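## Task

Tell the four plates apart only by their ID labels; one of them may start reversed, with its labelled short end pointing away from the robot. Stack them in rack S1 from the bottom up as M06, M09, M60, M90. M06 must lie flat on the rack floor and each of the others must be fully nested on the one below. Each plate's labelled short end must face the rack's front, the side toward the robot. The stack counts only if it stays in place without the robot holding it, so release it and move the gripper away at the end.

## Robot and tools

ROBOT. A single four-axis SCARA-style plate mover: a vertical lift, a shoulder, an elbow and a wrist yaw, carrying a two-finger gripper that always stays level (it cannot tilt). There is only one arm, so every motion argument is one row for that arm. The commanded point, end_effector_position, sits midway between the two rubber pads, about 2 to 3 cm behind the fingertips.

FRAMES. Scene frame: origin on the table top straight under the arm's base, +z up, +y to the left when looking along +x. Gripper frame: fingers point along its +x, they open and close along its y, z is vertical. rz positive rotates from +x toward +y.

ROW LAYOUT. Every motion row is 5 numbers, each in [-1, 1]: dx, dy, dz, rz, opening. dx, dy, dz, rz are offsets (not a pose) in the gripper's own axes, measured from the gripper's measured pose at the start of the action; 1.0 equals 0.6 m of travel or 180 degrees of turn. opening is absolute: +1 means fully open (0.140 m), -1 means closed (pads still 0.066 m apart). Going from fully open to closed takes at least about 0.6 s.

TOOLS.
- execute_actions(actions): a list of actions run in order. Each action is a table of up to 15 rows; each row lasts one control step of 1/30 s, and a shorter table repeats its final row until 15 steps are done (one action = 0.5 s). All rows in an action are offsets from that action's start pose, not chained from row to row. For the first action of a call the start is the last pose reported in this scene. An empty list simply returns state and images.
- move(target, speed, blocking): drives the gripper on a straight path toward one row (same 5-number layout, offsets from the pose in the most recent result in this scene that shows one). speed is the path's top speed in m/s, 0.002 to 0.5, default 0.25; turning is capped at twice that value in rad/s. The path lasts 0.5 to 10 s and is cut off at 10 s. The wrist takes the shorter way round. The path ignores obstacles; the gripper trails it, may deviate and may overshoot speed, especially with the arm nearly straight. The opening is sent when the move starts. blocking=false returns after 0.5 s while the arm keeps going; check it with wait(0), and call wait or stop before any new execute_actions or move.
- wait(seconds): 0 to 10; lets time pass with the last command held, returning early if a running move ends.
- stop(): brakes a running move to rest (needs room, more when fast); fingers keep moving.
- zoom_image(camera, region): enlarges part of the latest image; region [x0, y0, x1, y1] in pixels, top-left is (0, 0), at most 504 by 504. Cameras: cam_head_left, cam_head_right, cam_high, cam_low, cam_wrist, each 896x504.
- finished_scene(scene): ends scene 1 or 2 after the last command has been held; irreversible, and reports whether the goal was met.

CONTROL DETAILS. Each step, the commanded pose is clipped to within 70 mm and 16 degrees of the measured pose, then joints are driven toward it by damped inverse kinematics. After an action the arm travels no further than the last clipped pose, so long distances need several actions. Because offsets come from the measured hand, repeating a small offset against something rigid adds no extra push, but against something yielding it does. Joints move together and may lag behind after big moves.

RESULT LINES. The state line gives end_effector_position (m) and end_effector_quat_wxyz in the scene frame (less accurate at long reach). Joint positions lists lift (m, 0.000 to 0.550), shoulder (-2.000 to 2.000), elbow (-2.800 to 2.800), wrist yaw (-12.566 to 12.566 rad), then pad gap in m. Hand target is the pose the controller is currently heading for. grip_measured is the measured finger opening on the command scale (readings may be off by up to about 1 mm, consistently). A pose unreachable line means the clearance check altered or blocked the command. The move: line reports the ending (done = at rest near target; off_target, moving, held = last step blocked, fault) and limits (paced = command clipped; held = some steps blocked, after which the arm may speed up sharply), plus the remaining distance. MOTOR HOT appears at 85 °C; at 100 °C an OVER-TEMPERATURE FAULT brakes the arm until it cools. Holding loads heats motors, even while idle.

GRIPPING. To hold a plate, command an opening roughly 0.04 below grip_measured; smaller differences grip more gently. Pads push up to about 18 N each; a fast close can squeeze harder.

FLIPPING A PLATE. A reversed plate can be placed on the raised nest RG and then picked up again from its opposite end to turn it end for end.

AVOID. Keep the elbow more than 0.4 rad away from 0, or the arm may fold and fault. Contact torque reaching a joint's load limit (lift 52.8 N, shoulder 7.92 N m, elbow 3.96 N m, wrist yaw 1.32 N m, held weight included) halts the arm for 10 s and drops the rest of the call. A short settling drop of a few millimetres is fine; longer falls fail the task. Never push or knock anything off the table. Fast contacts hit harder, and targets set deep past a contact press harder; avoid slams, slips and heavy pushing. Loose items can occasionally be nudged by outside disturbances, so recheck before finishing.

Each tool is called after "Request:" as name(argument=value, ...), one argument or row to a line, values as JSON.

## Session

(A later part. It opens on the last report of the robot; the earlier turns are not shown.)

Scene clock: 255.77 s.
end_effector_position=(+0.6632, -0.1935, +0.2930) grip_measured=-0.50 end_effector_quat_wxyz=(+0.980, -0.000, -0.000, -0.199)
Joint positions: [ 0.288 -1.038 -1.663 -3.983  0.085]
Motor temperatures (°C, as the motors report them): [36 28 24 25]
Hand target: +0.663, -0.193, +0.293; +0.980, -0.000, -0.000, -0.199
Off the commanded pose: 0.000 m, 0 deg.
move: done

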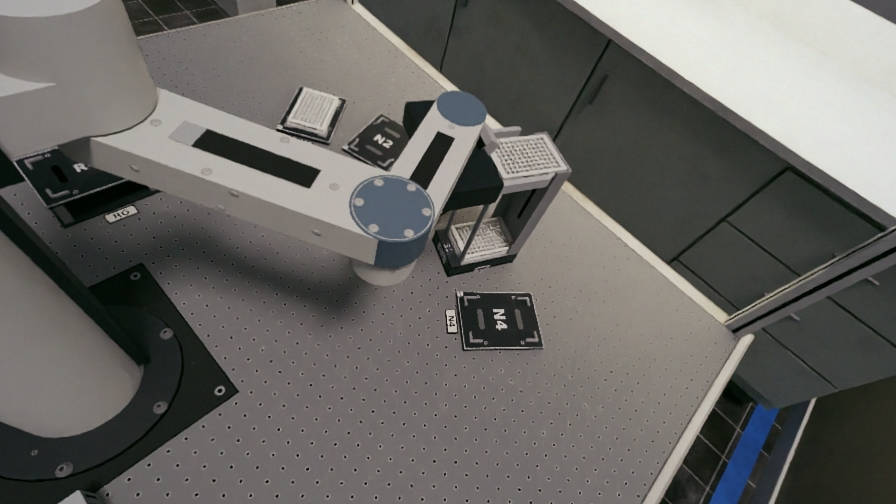

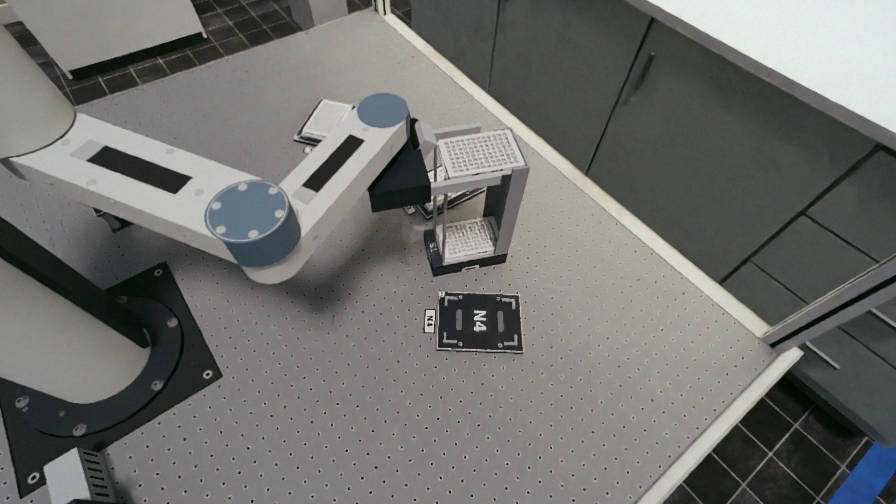

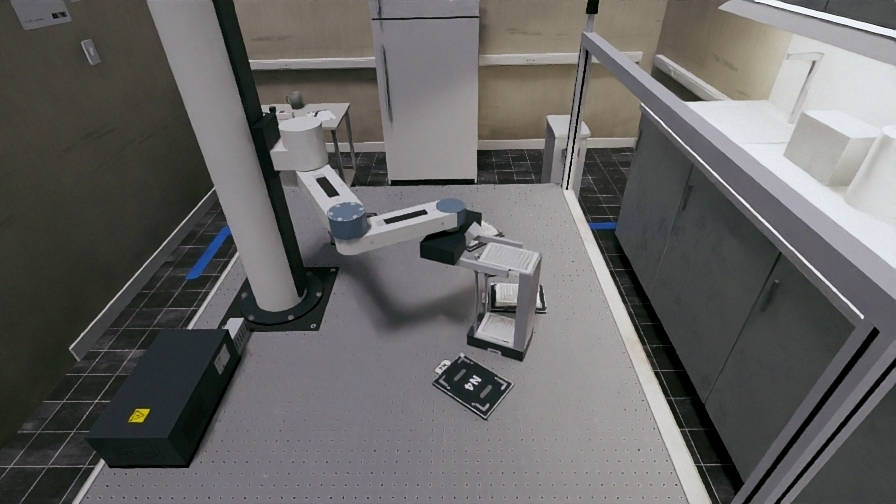

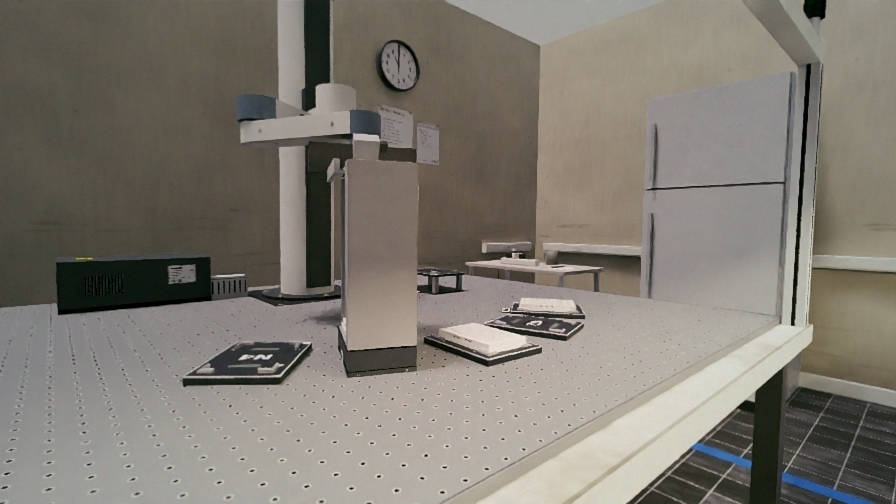

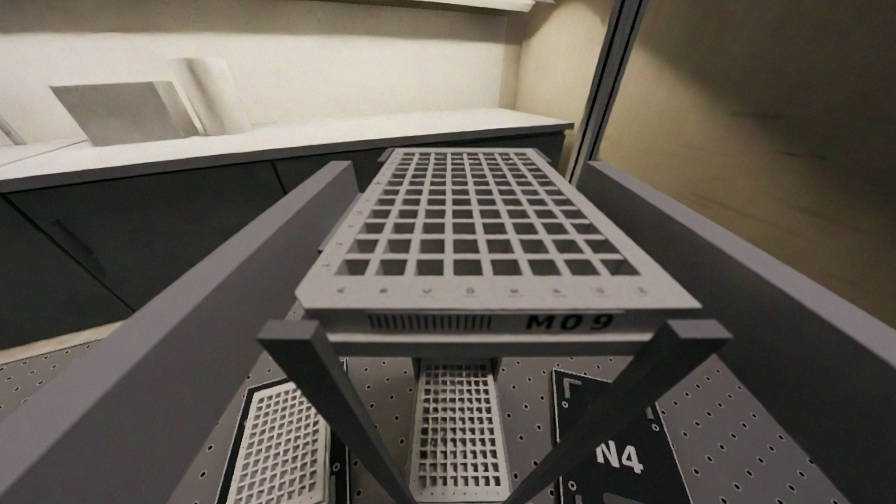

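Entered cleanly.

Request:
move(
  target=[0,0,-0.36,0,-0.55],
  speed=0.15,
)

Request:
move(
  target=[0,0,-0.0143,0,-0.55],
  speed=0.008,
)

Scene clock: 262.03 s.
end_effector_position=(+0.6632, -0.1935, +0.0769) grip_measured=-0.50 end_effector_quat_wxyz=(+0.980, -0.000, -0.000, -0.199)
Joint positions: [ 0.072 -1.038 -1.663 -3.983  0.085]
Motor temperatures (°C, as the motors report them): [36 28 24 25]
Hand target: +0.663, -0.194, +0.077; +0.980, -0.000, -0.000, -0.199
Off the commanded pose: 0.000 m, 0 deg.
move: done

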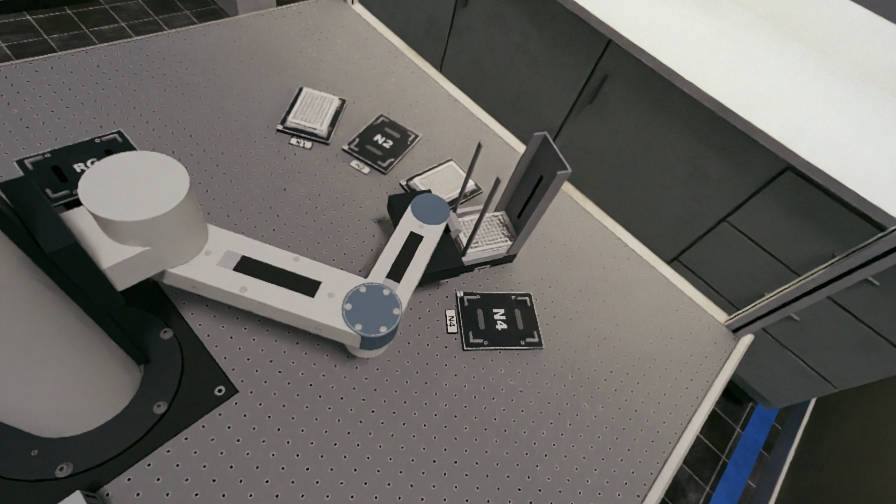

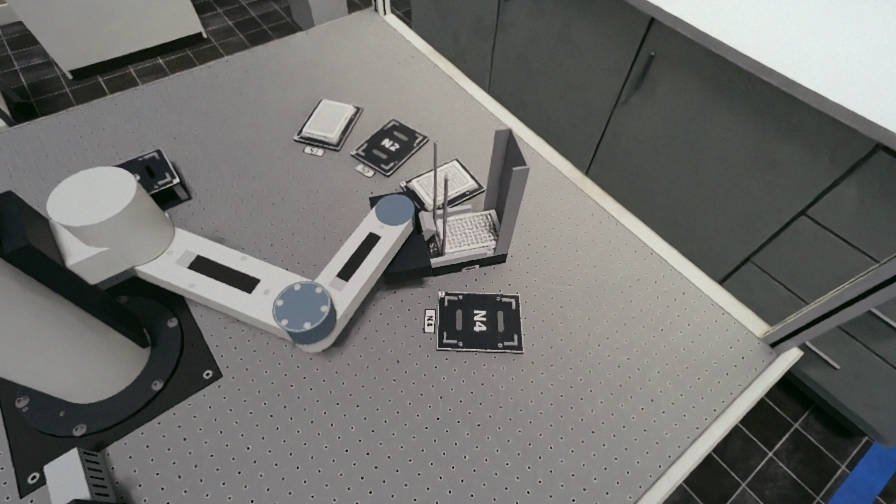

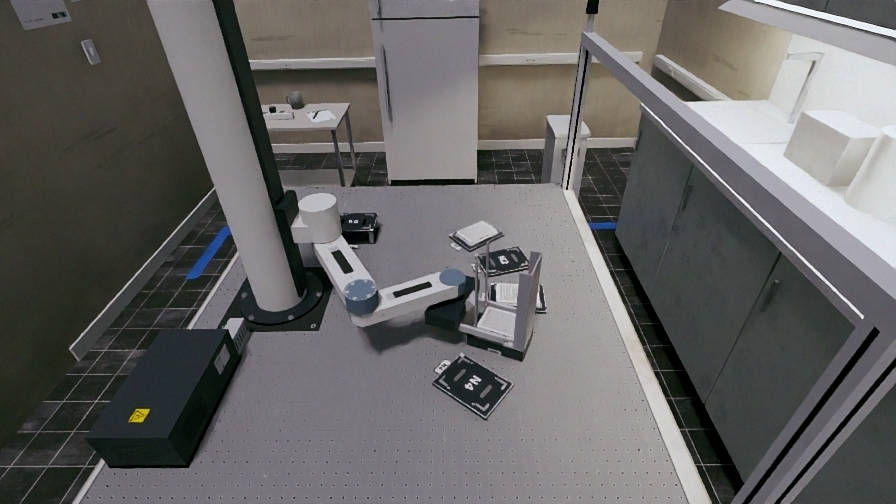

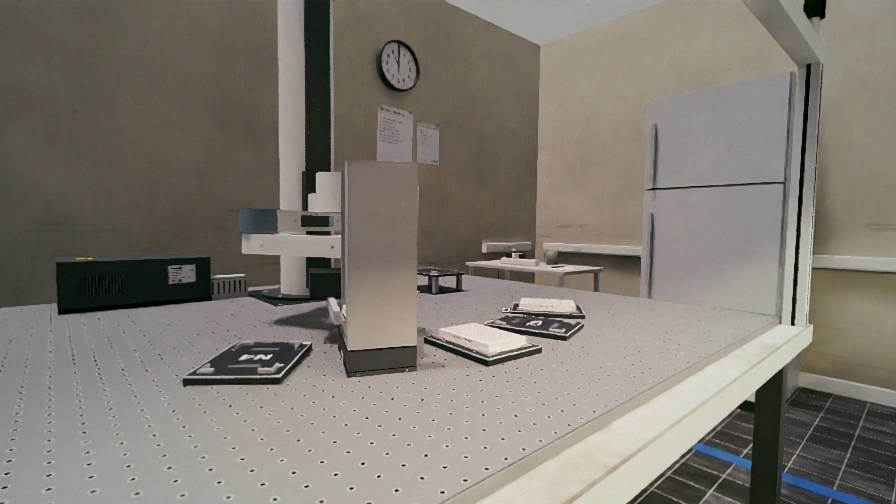

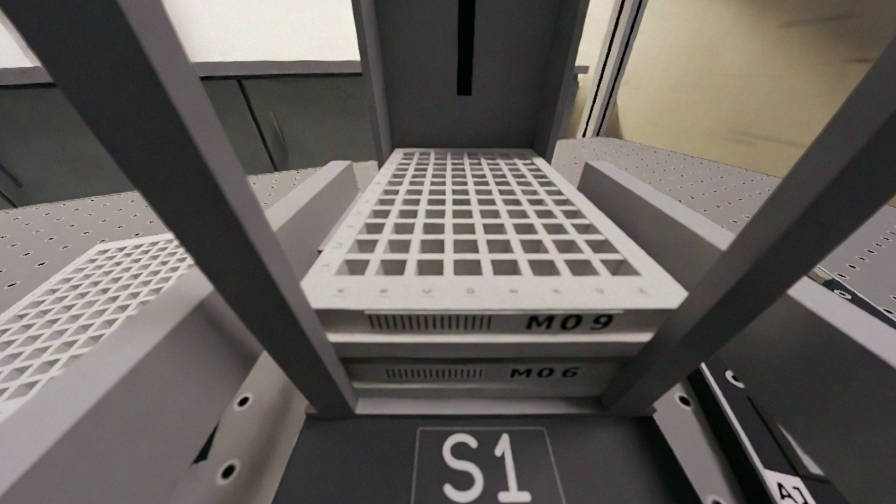

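Scene clock: 263.33 s.
end_effector_position=(+0.6632, -0.1935, +0.0687) grip_measured=-0.50 end_effector_quat_wxyz=(+0.980, -0.000, -0.000, -0.199)
Joint positions: [ 0.064 -1.038 -1.663 -3.983  0.085]
Motor temperatures (°C, as the motors report them): [36 28 24 25]
Hand target: +0.663, -0.194, +0.068; +0.980, -0.000, -0.000, -0.199
Off the commanded pose: 0.000 m, 0 deg.
move: done

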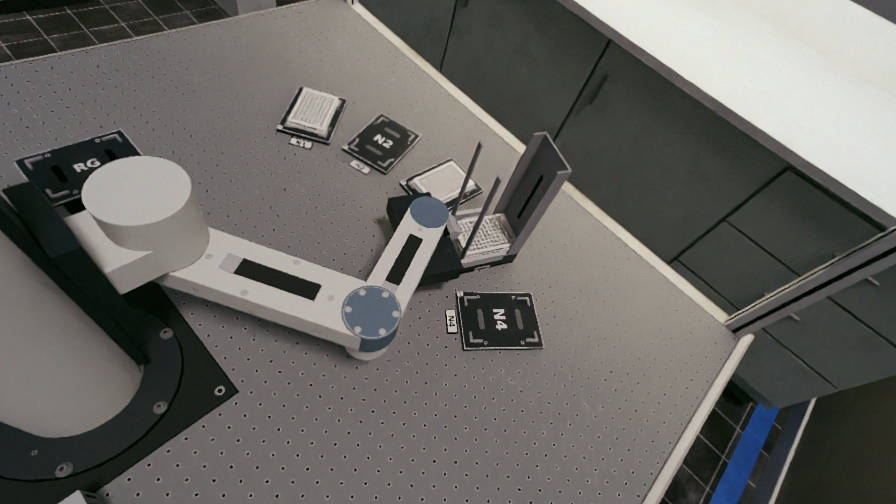

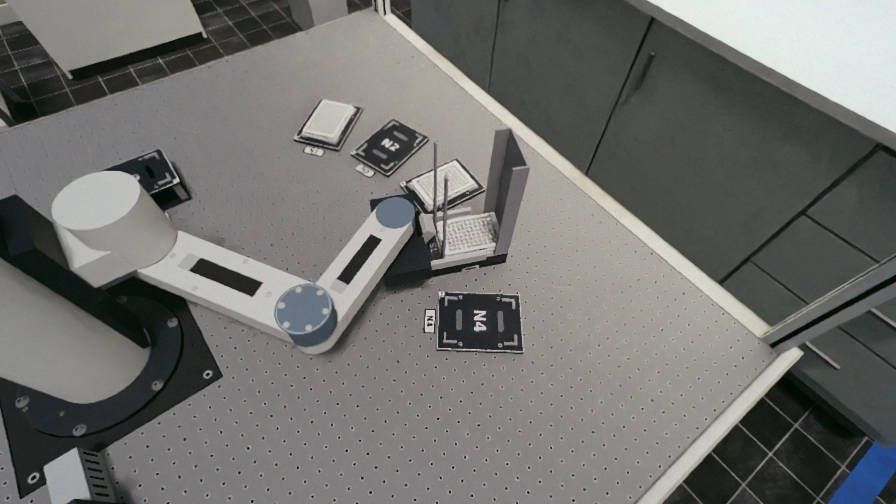

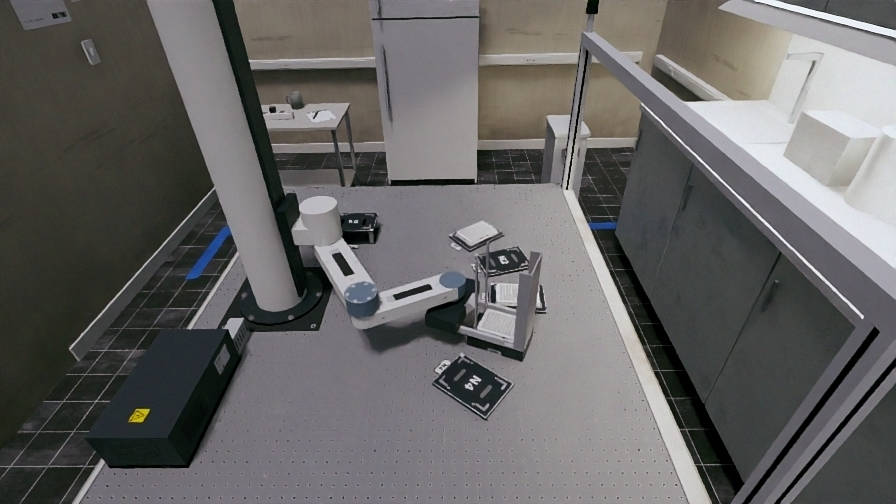

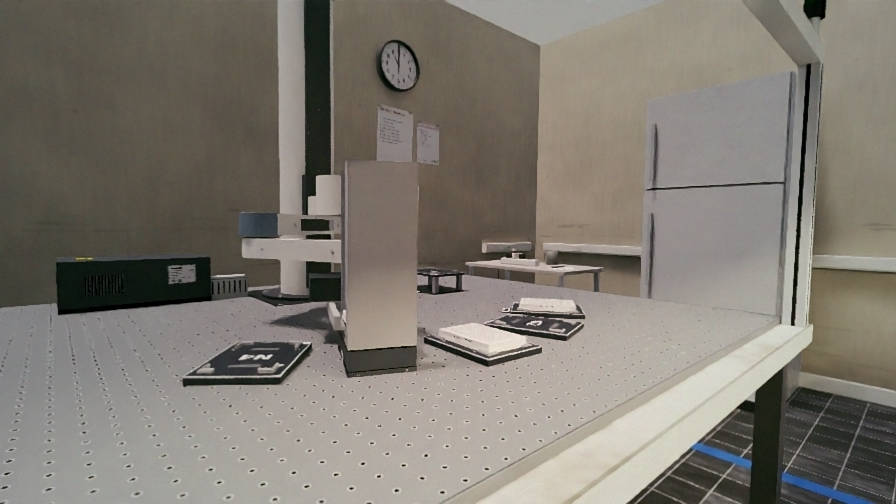

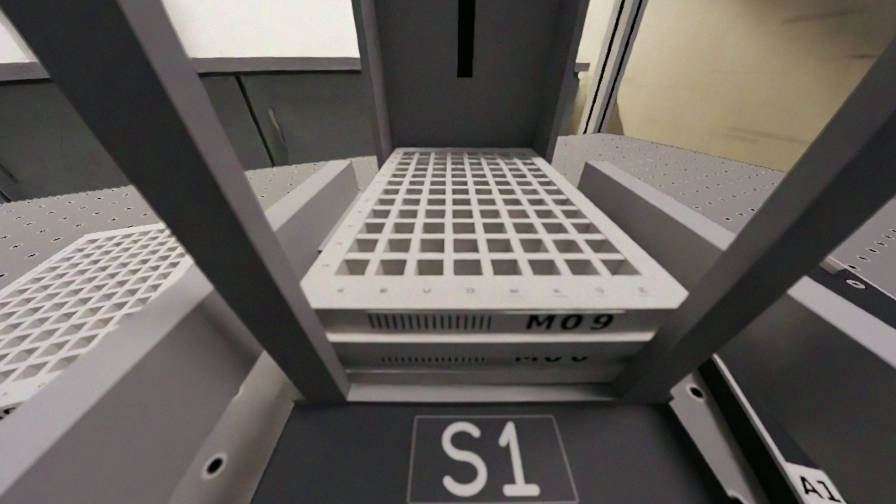

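Request:
move(
  target=[0,0,0.001,0,0.2],
)

Request:
move(
  target=[-0.2167,0,0,0,0.2],
  speed=0.3,
)

Request:
move(
  target=[-0.0338,0.2127,-0.0088,0.115,0.2],
  speed=0.4,
)

Scene clock: 268.83 s.
end_effector_position=(+0.6632, -0.1936, +0.0692) grip_measured=+0.20 end_effector_quat_wxyz=(+0.980, -0.000, -0.000, -0.199)
Joint positions: [ 0.064 -1.038 -1.663 -3.983  0.11 ]
Motor temperatures (°C, as the motors report them): [36 28 24 25]
Hand target: +0.663, -0.194, +0.069; +0.980, -0.000, -0.000, -0.199
Off the commanded pose: 0.000 m, 0 deg.
move: done

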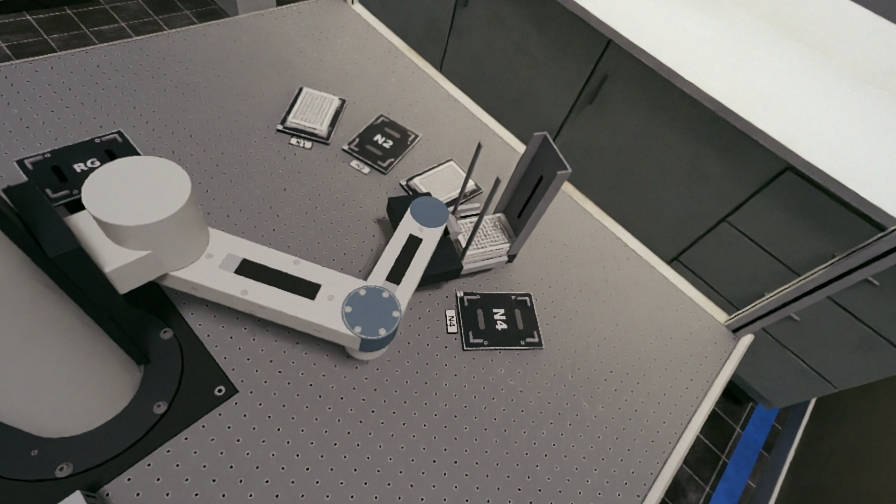

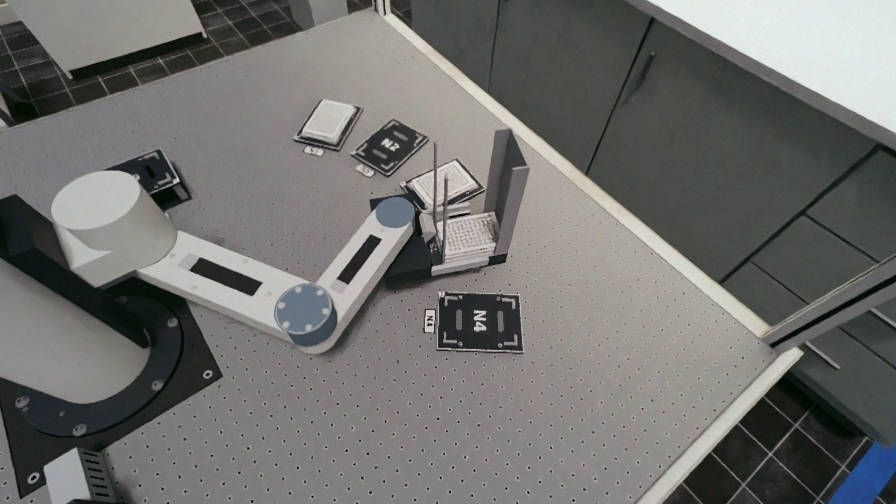

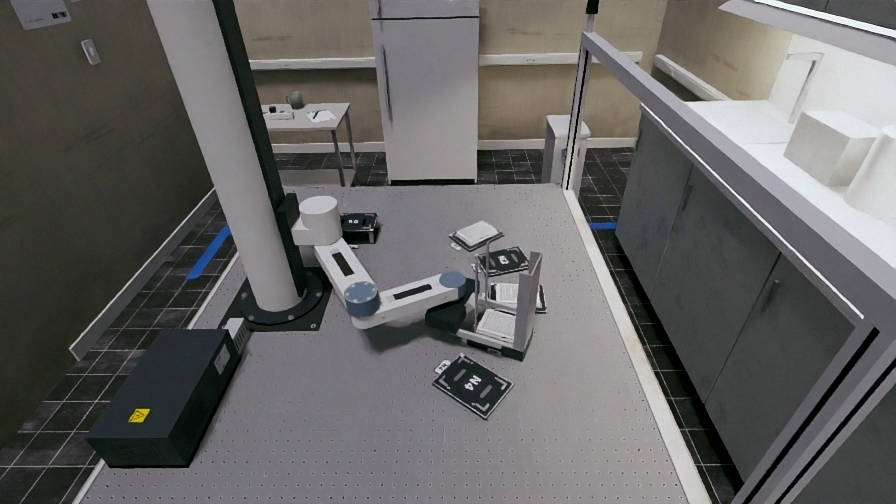

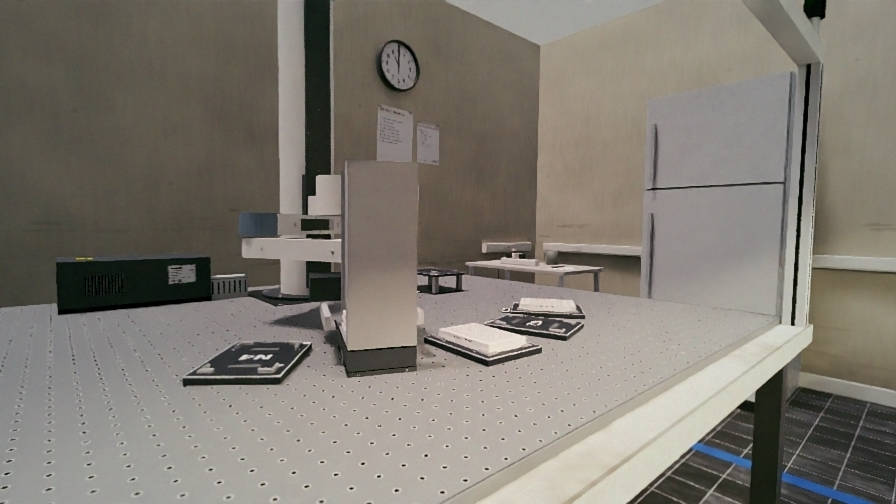

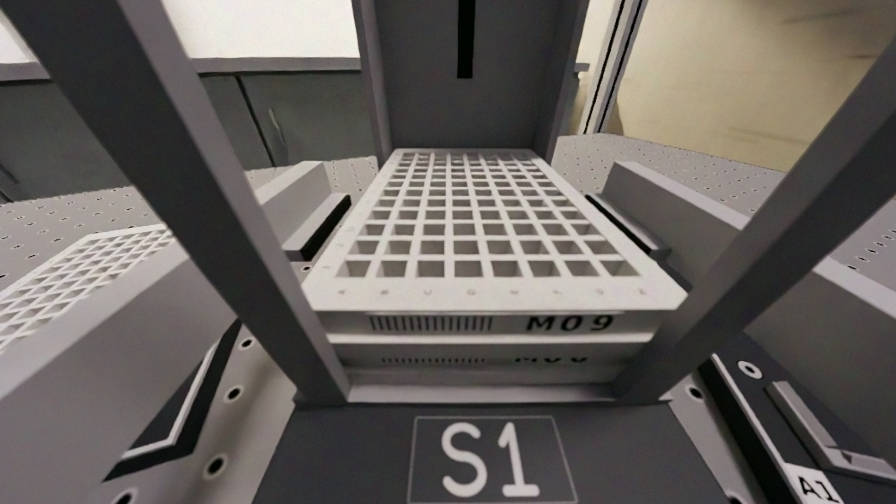

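Scene clock: 269.70 s.
end_effector_position=(+0.5435, -0.1426, +0.0692) grip_measured=+0.20 end_effector_quat_wxyz=(+0.980, -0.000, -0.000, -0.199)
Joint positions: [ 0.064 -1.278 -1.015 -4.39   0.11 ]
Motor temperatures (°C, as the motors report them): [36 28 24 25]
Hand target: +0.544, -0.143, +0.069; +0.980, -0.000, -0.000, -0.199
Off the commanded pose: 0.000 m, 0 deg.
move: done

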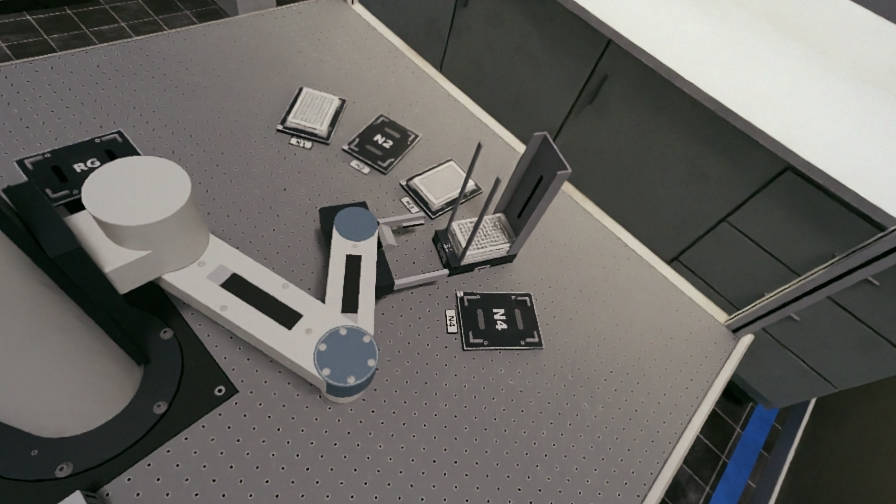

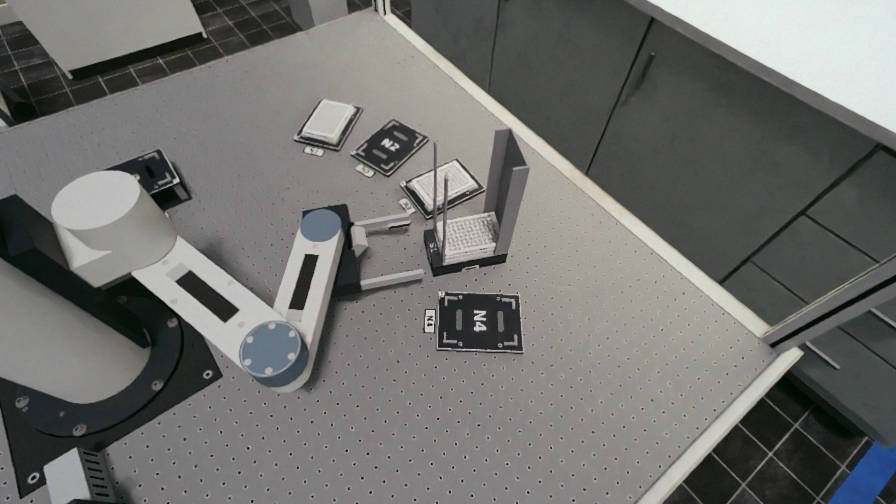

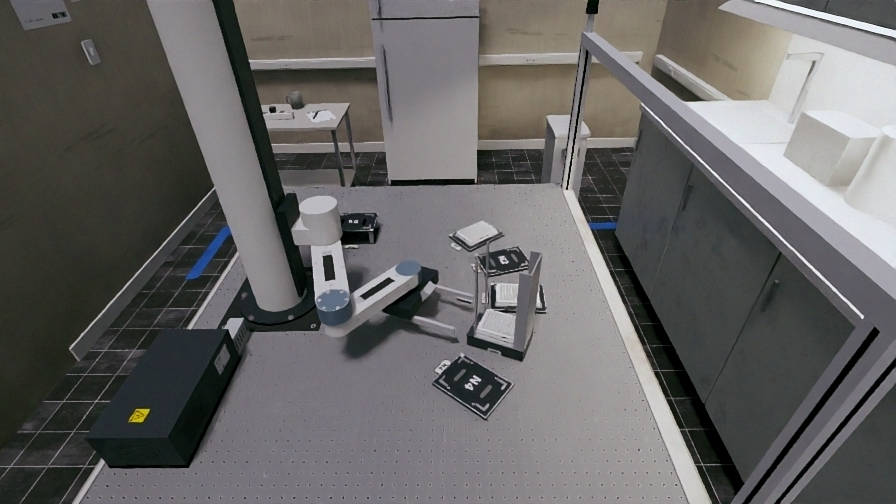

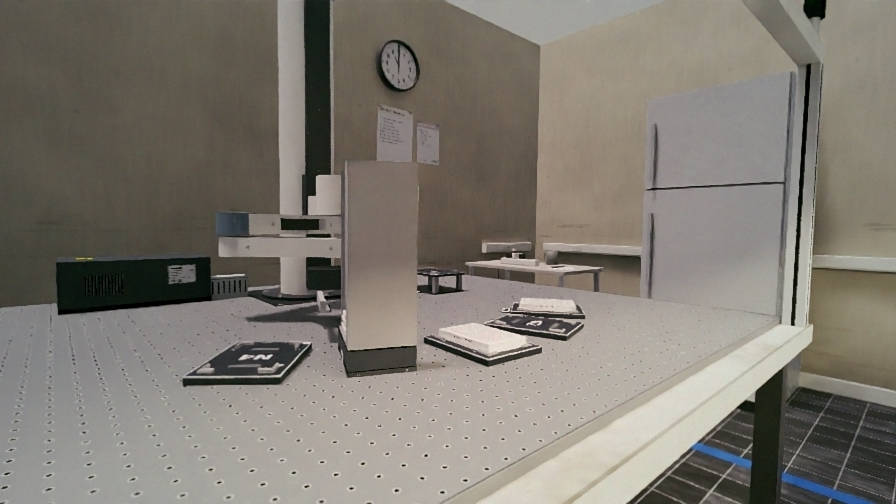

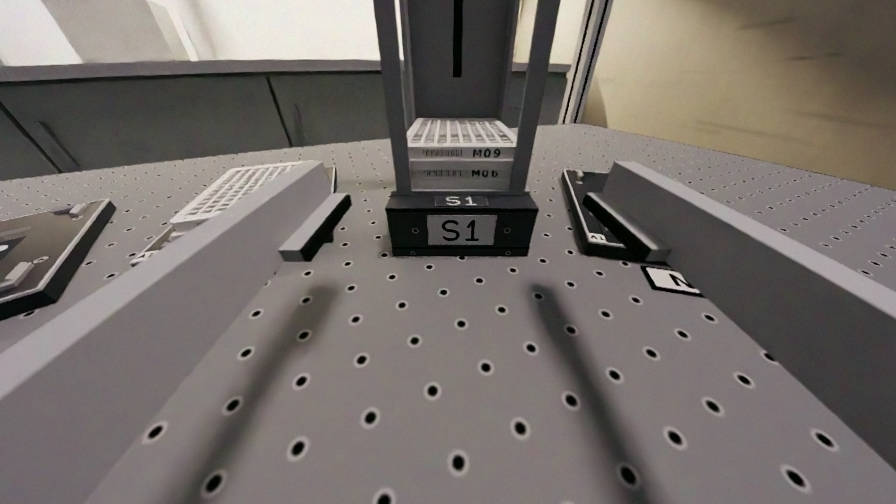

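Scene clock: 270.60 s.
end_effector_position=(+0.5746, -0.0172, +0.0640) grip_measured=+0.20 end_effector_quat_wxyz=(+1.000, -0.000, -0.000, -0.019)
Joint positions: [ 0.059 -0.964 -1.037 -4.322  0.11 ]
Motor temperatures (°C, as the motors report them): [36 28 24 25]
Hand target: +0.575, -0.017, +0.064; +1.000, -0.000, -0.000, -0.019
Off the commanded pose: 0.000 m, 0 deg.
move: done

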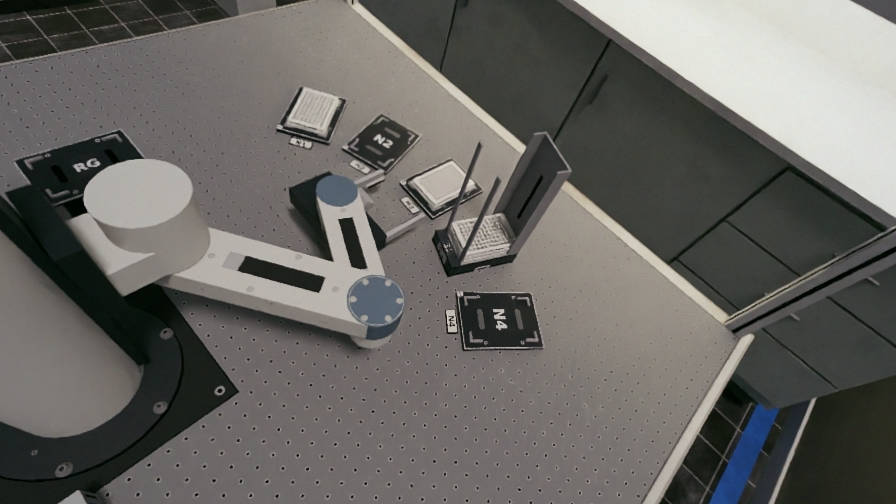

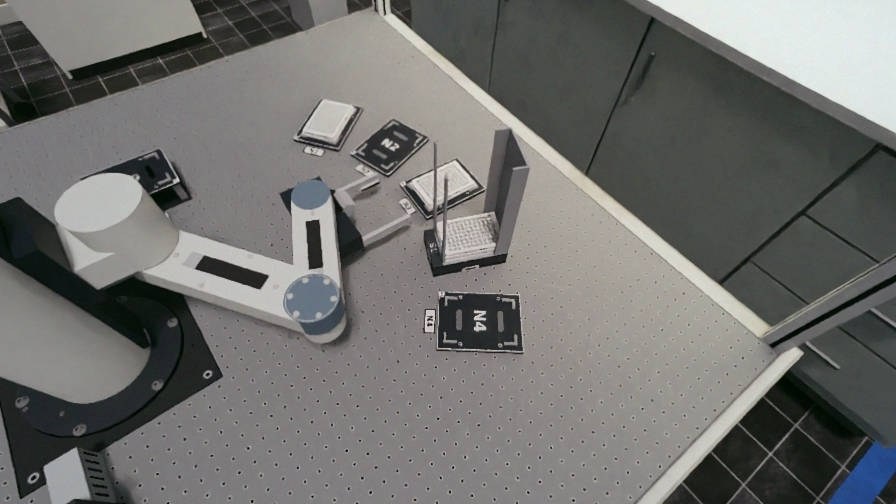

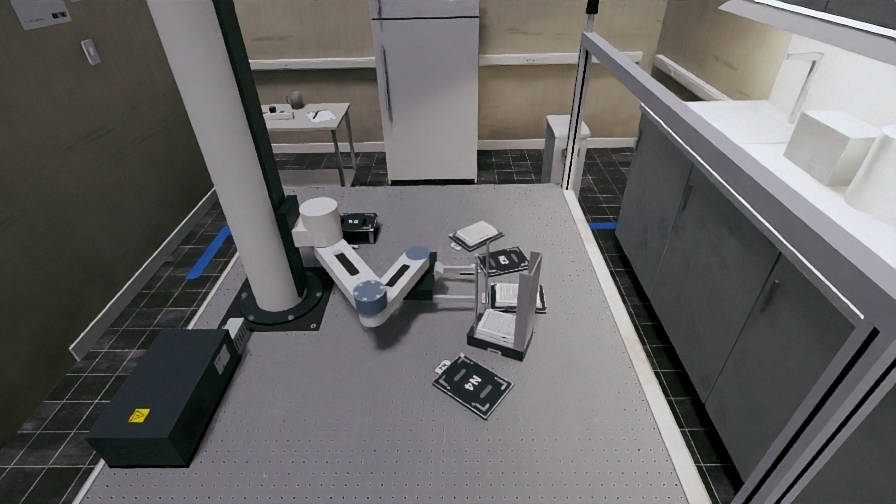

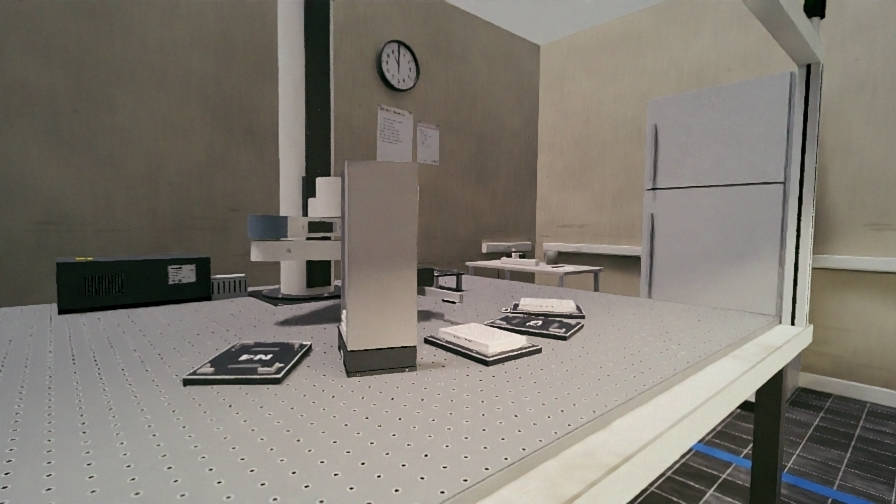

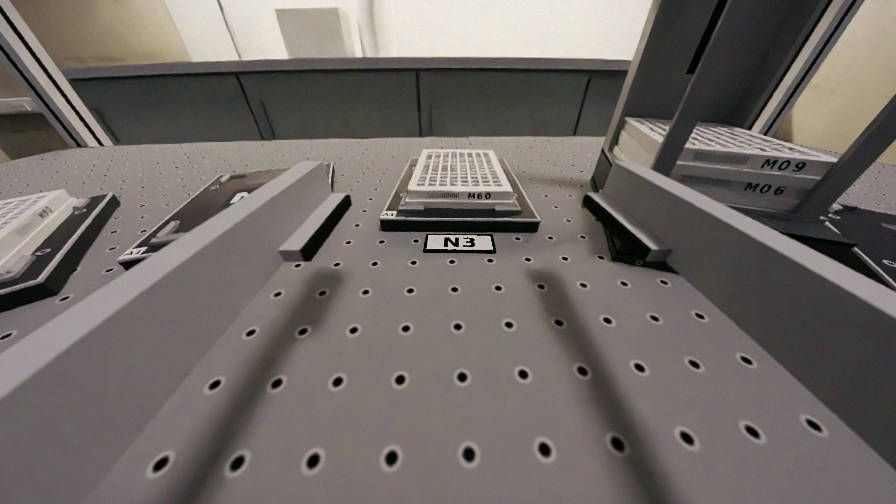

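Request:
move(
  target=[0.2367,-0.002,-0.0333,0,0.0],
  speed=0.25,
)

Scene clock: 279.50 s.
end_effector_position=(+0.7165, -0.0240, +0.0440) grip_measured=+0.00 end_effector_quat_wxyz=(+1.000, -0.000, -0.000, -0.020)
Joint positions: [ 0.039 -0.672 -1.763 -3.887  0.103]
Motor temperatures (°C, as the motors report them): [36 28 24 25]
Hand target: +0.717, -0.024, +0.044; +1.000, -0.000, -0.000, -0.019
Off the commanded pose: 0.000 m, 0 deg.
move: done

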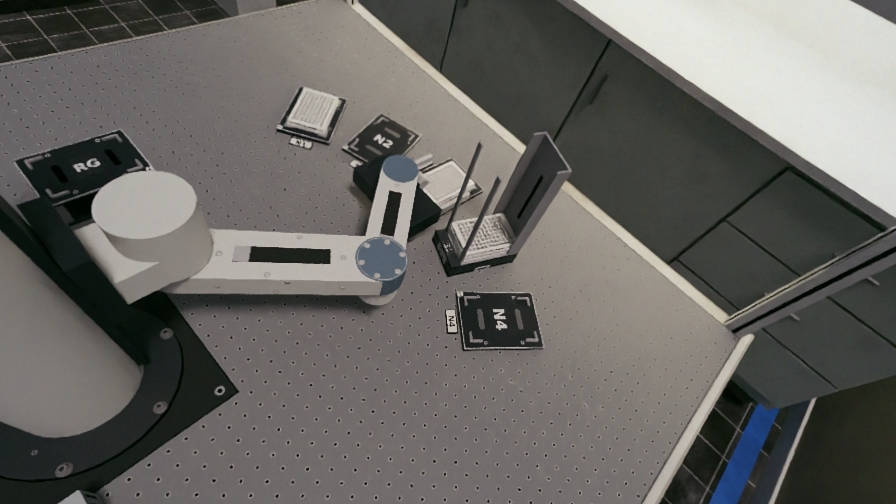

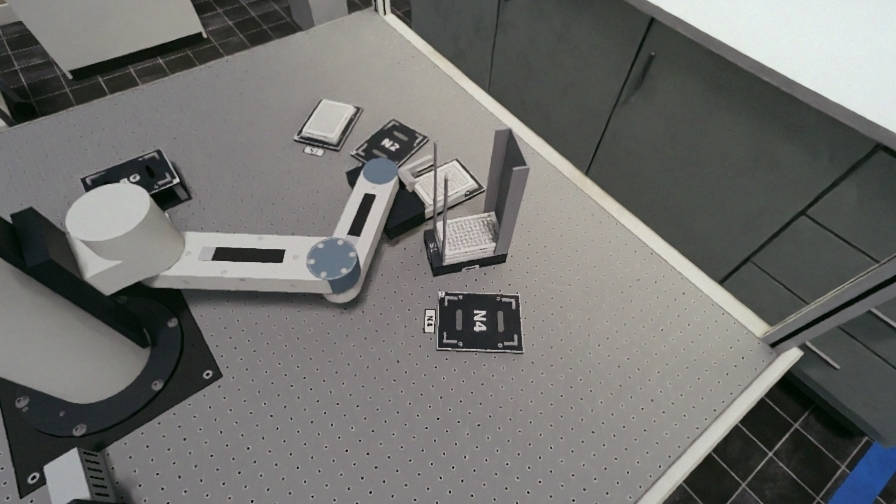

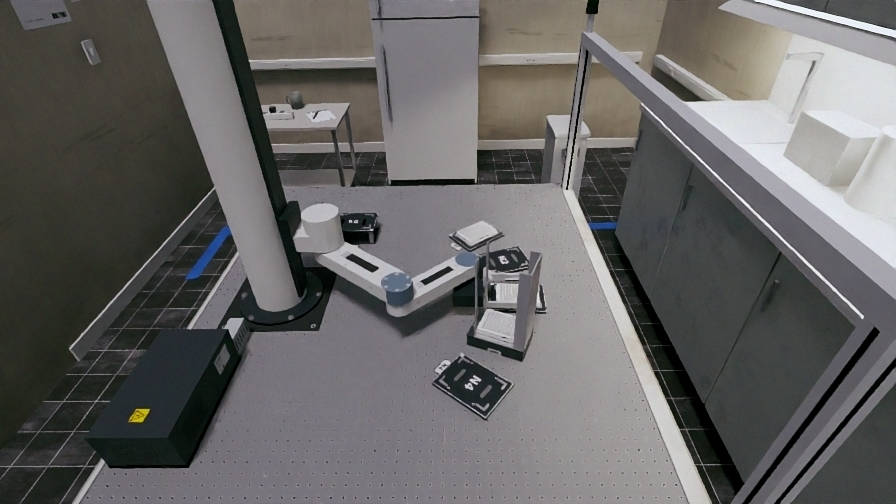

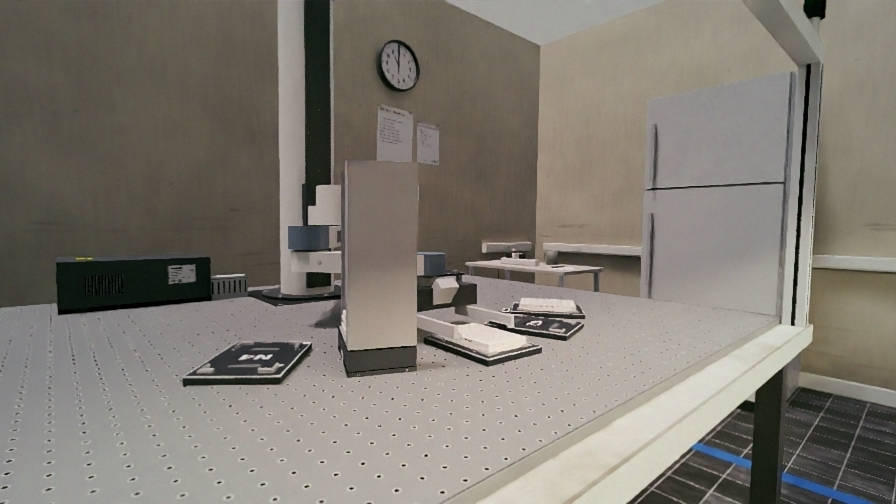

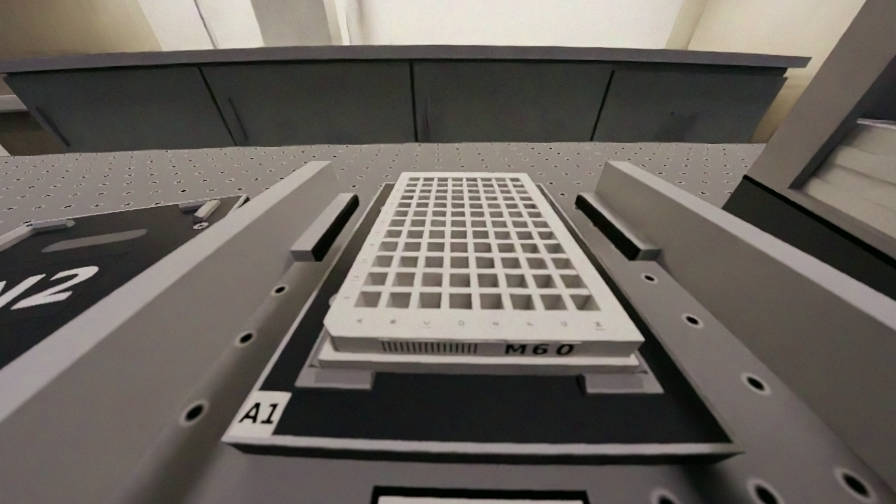

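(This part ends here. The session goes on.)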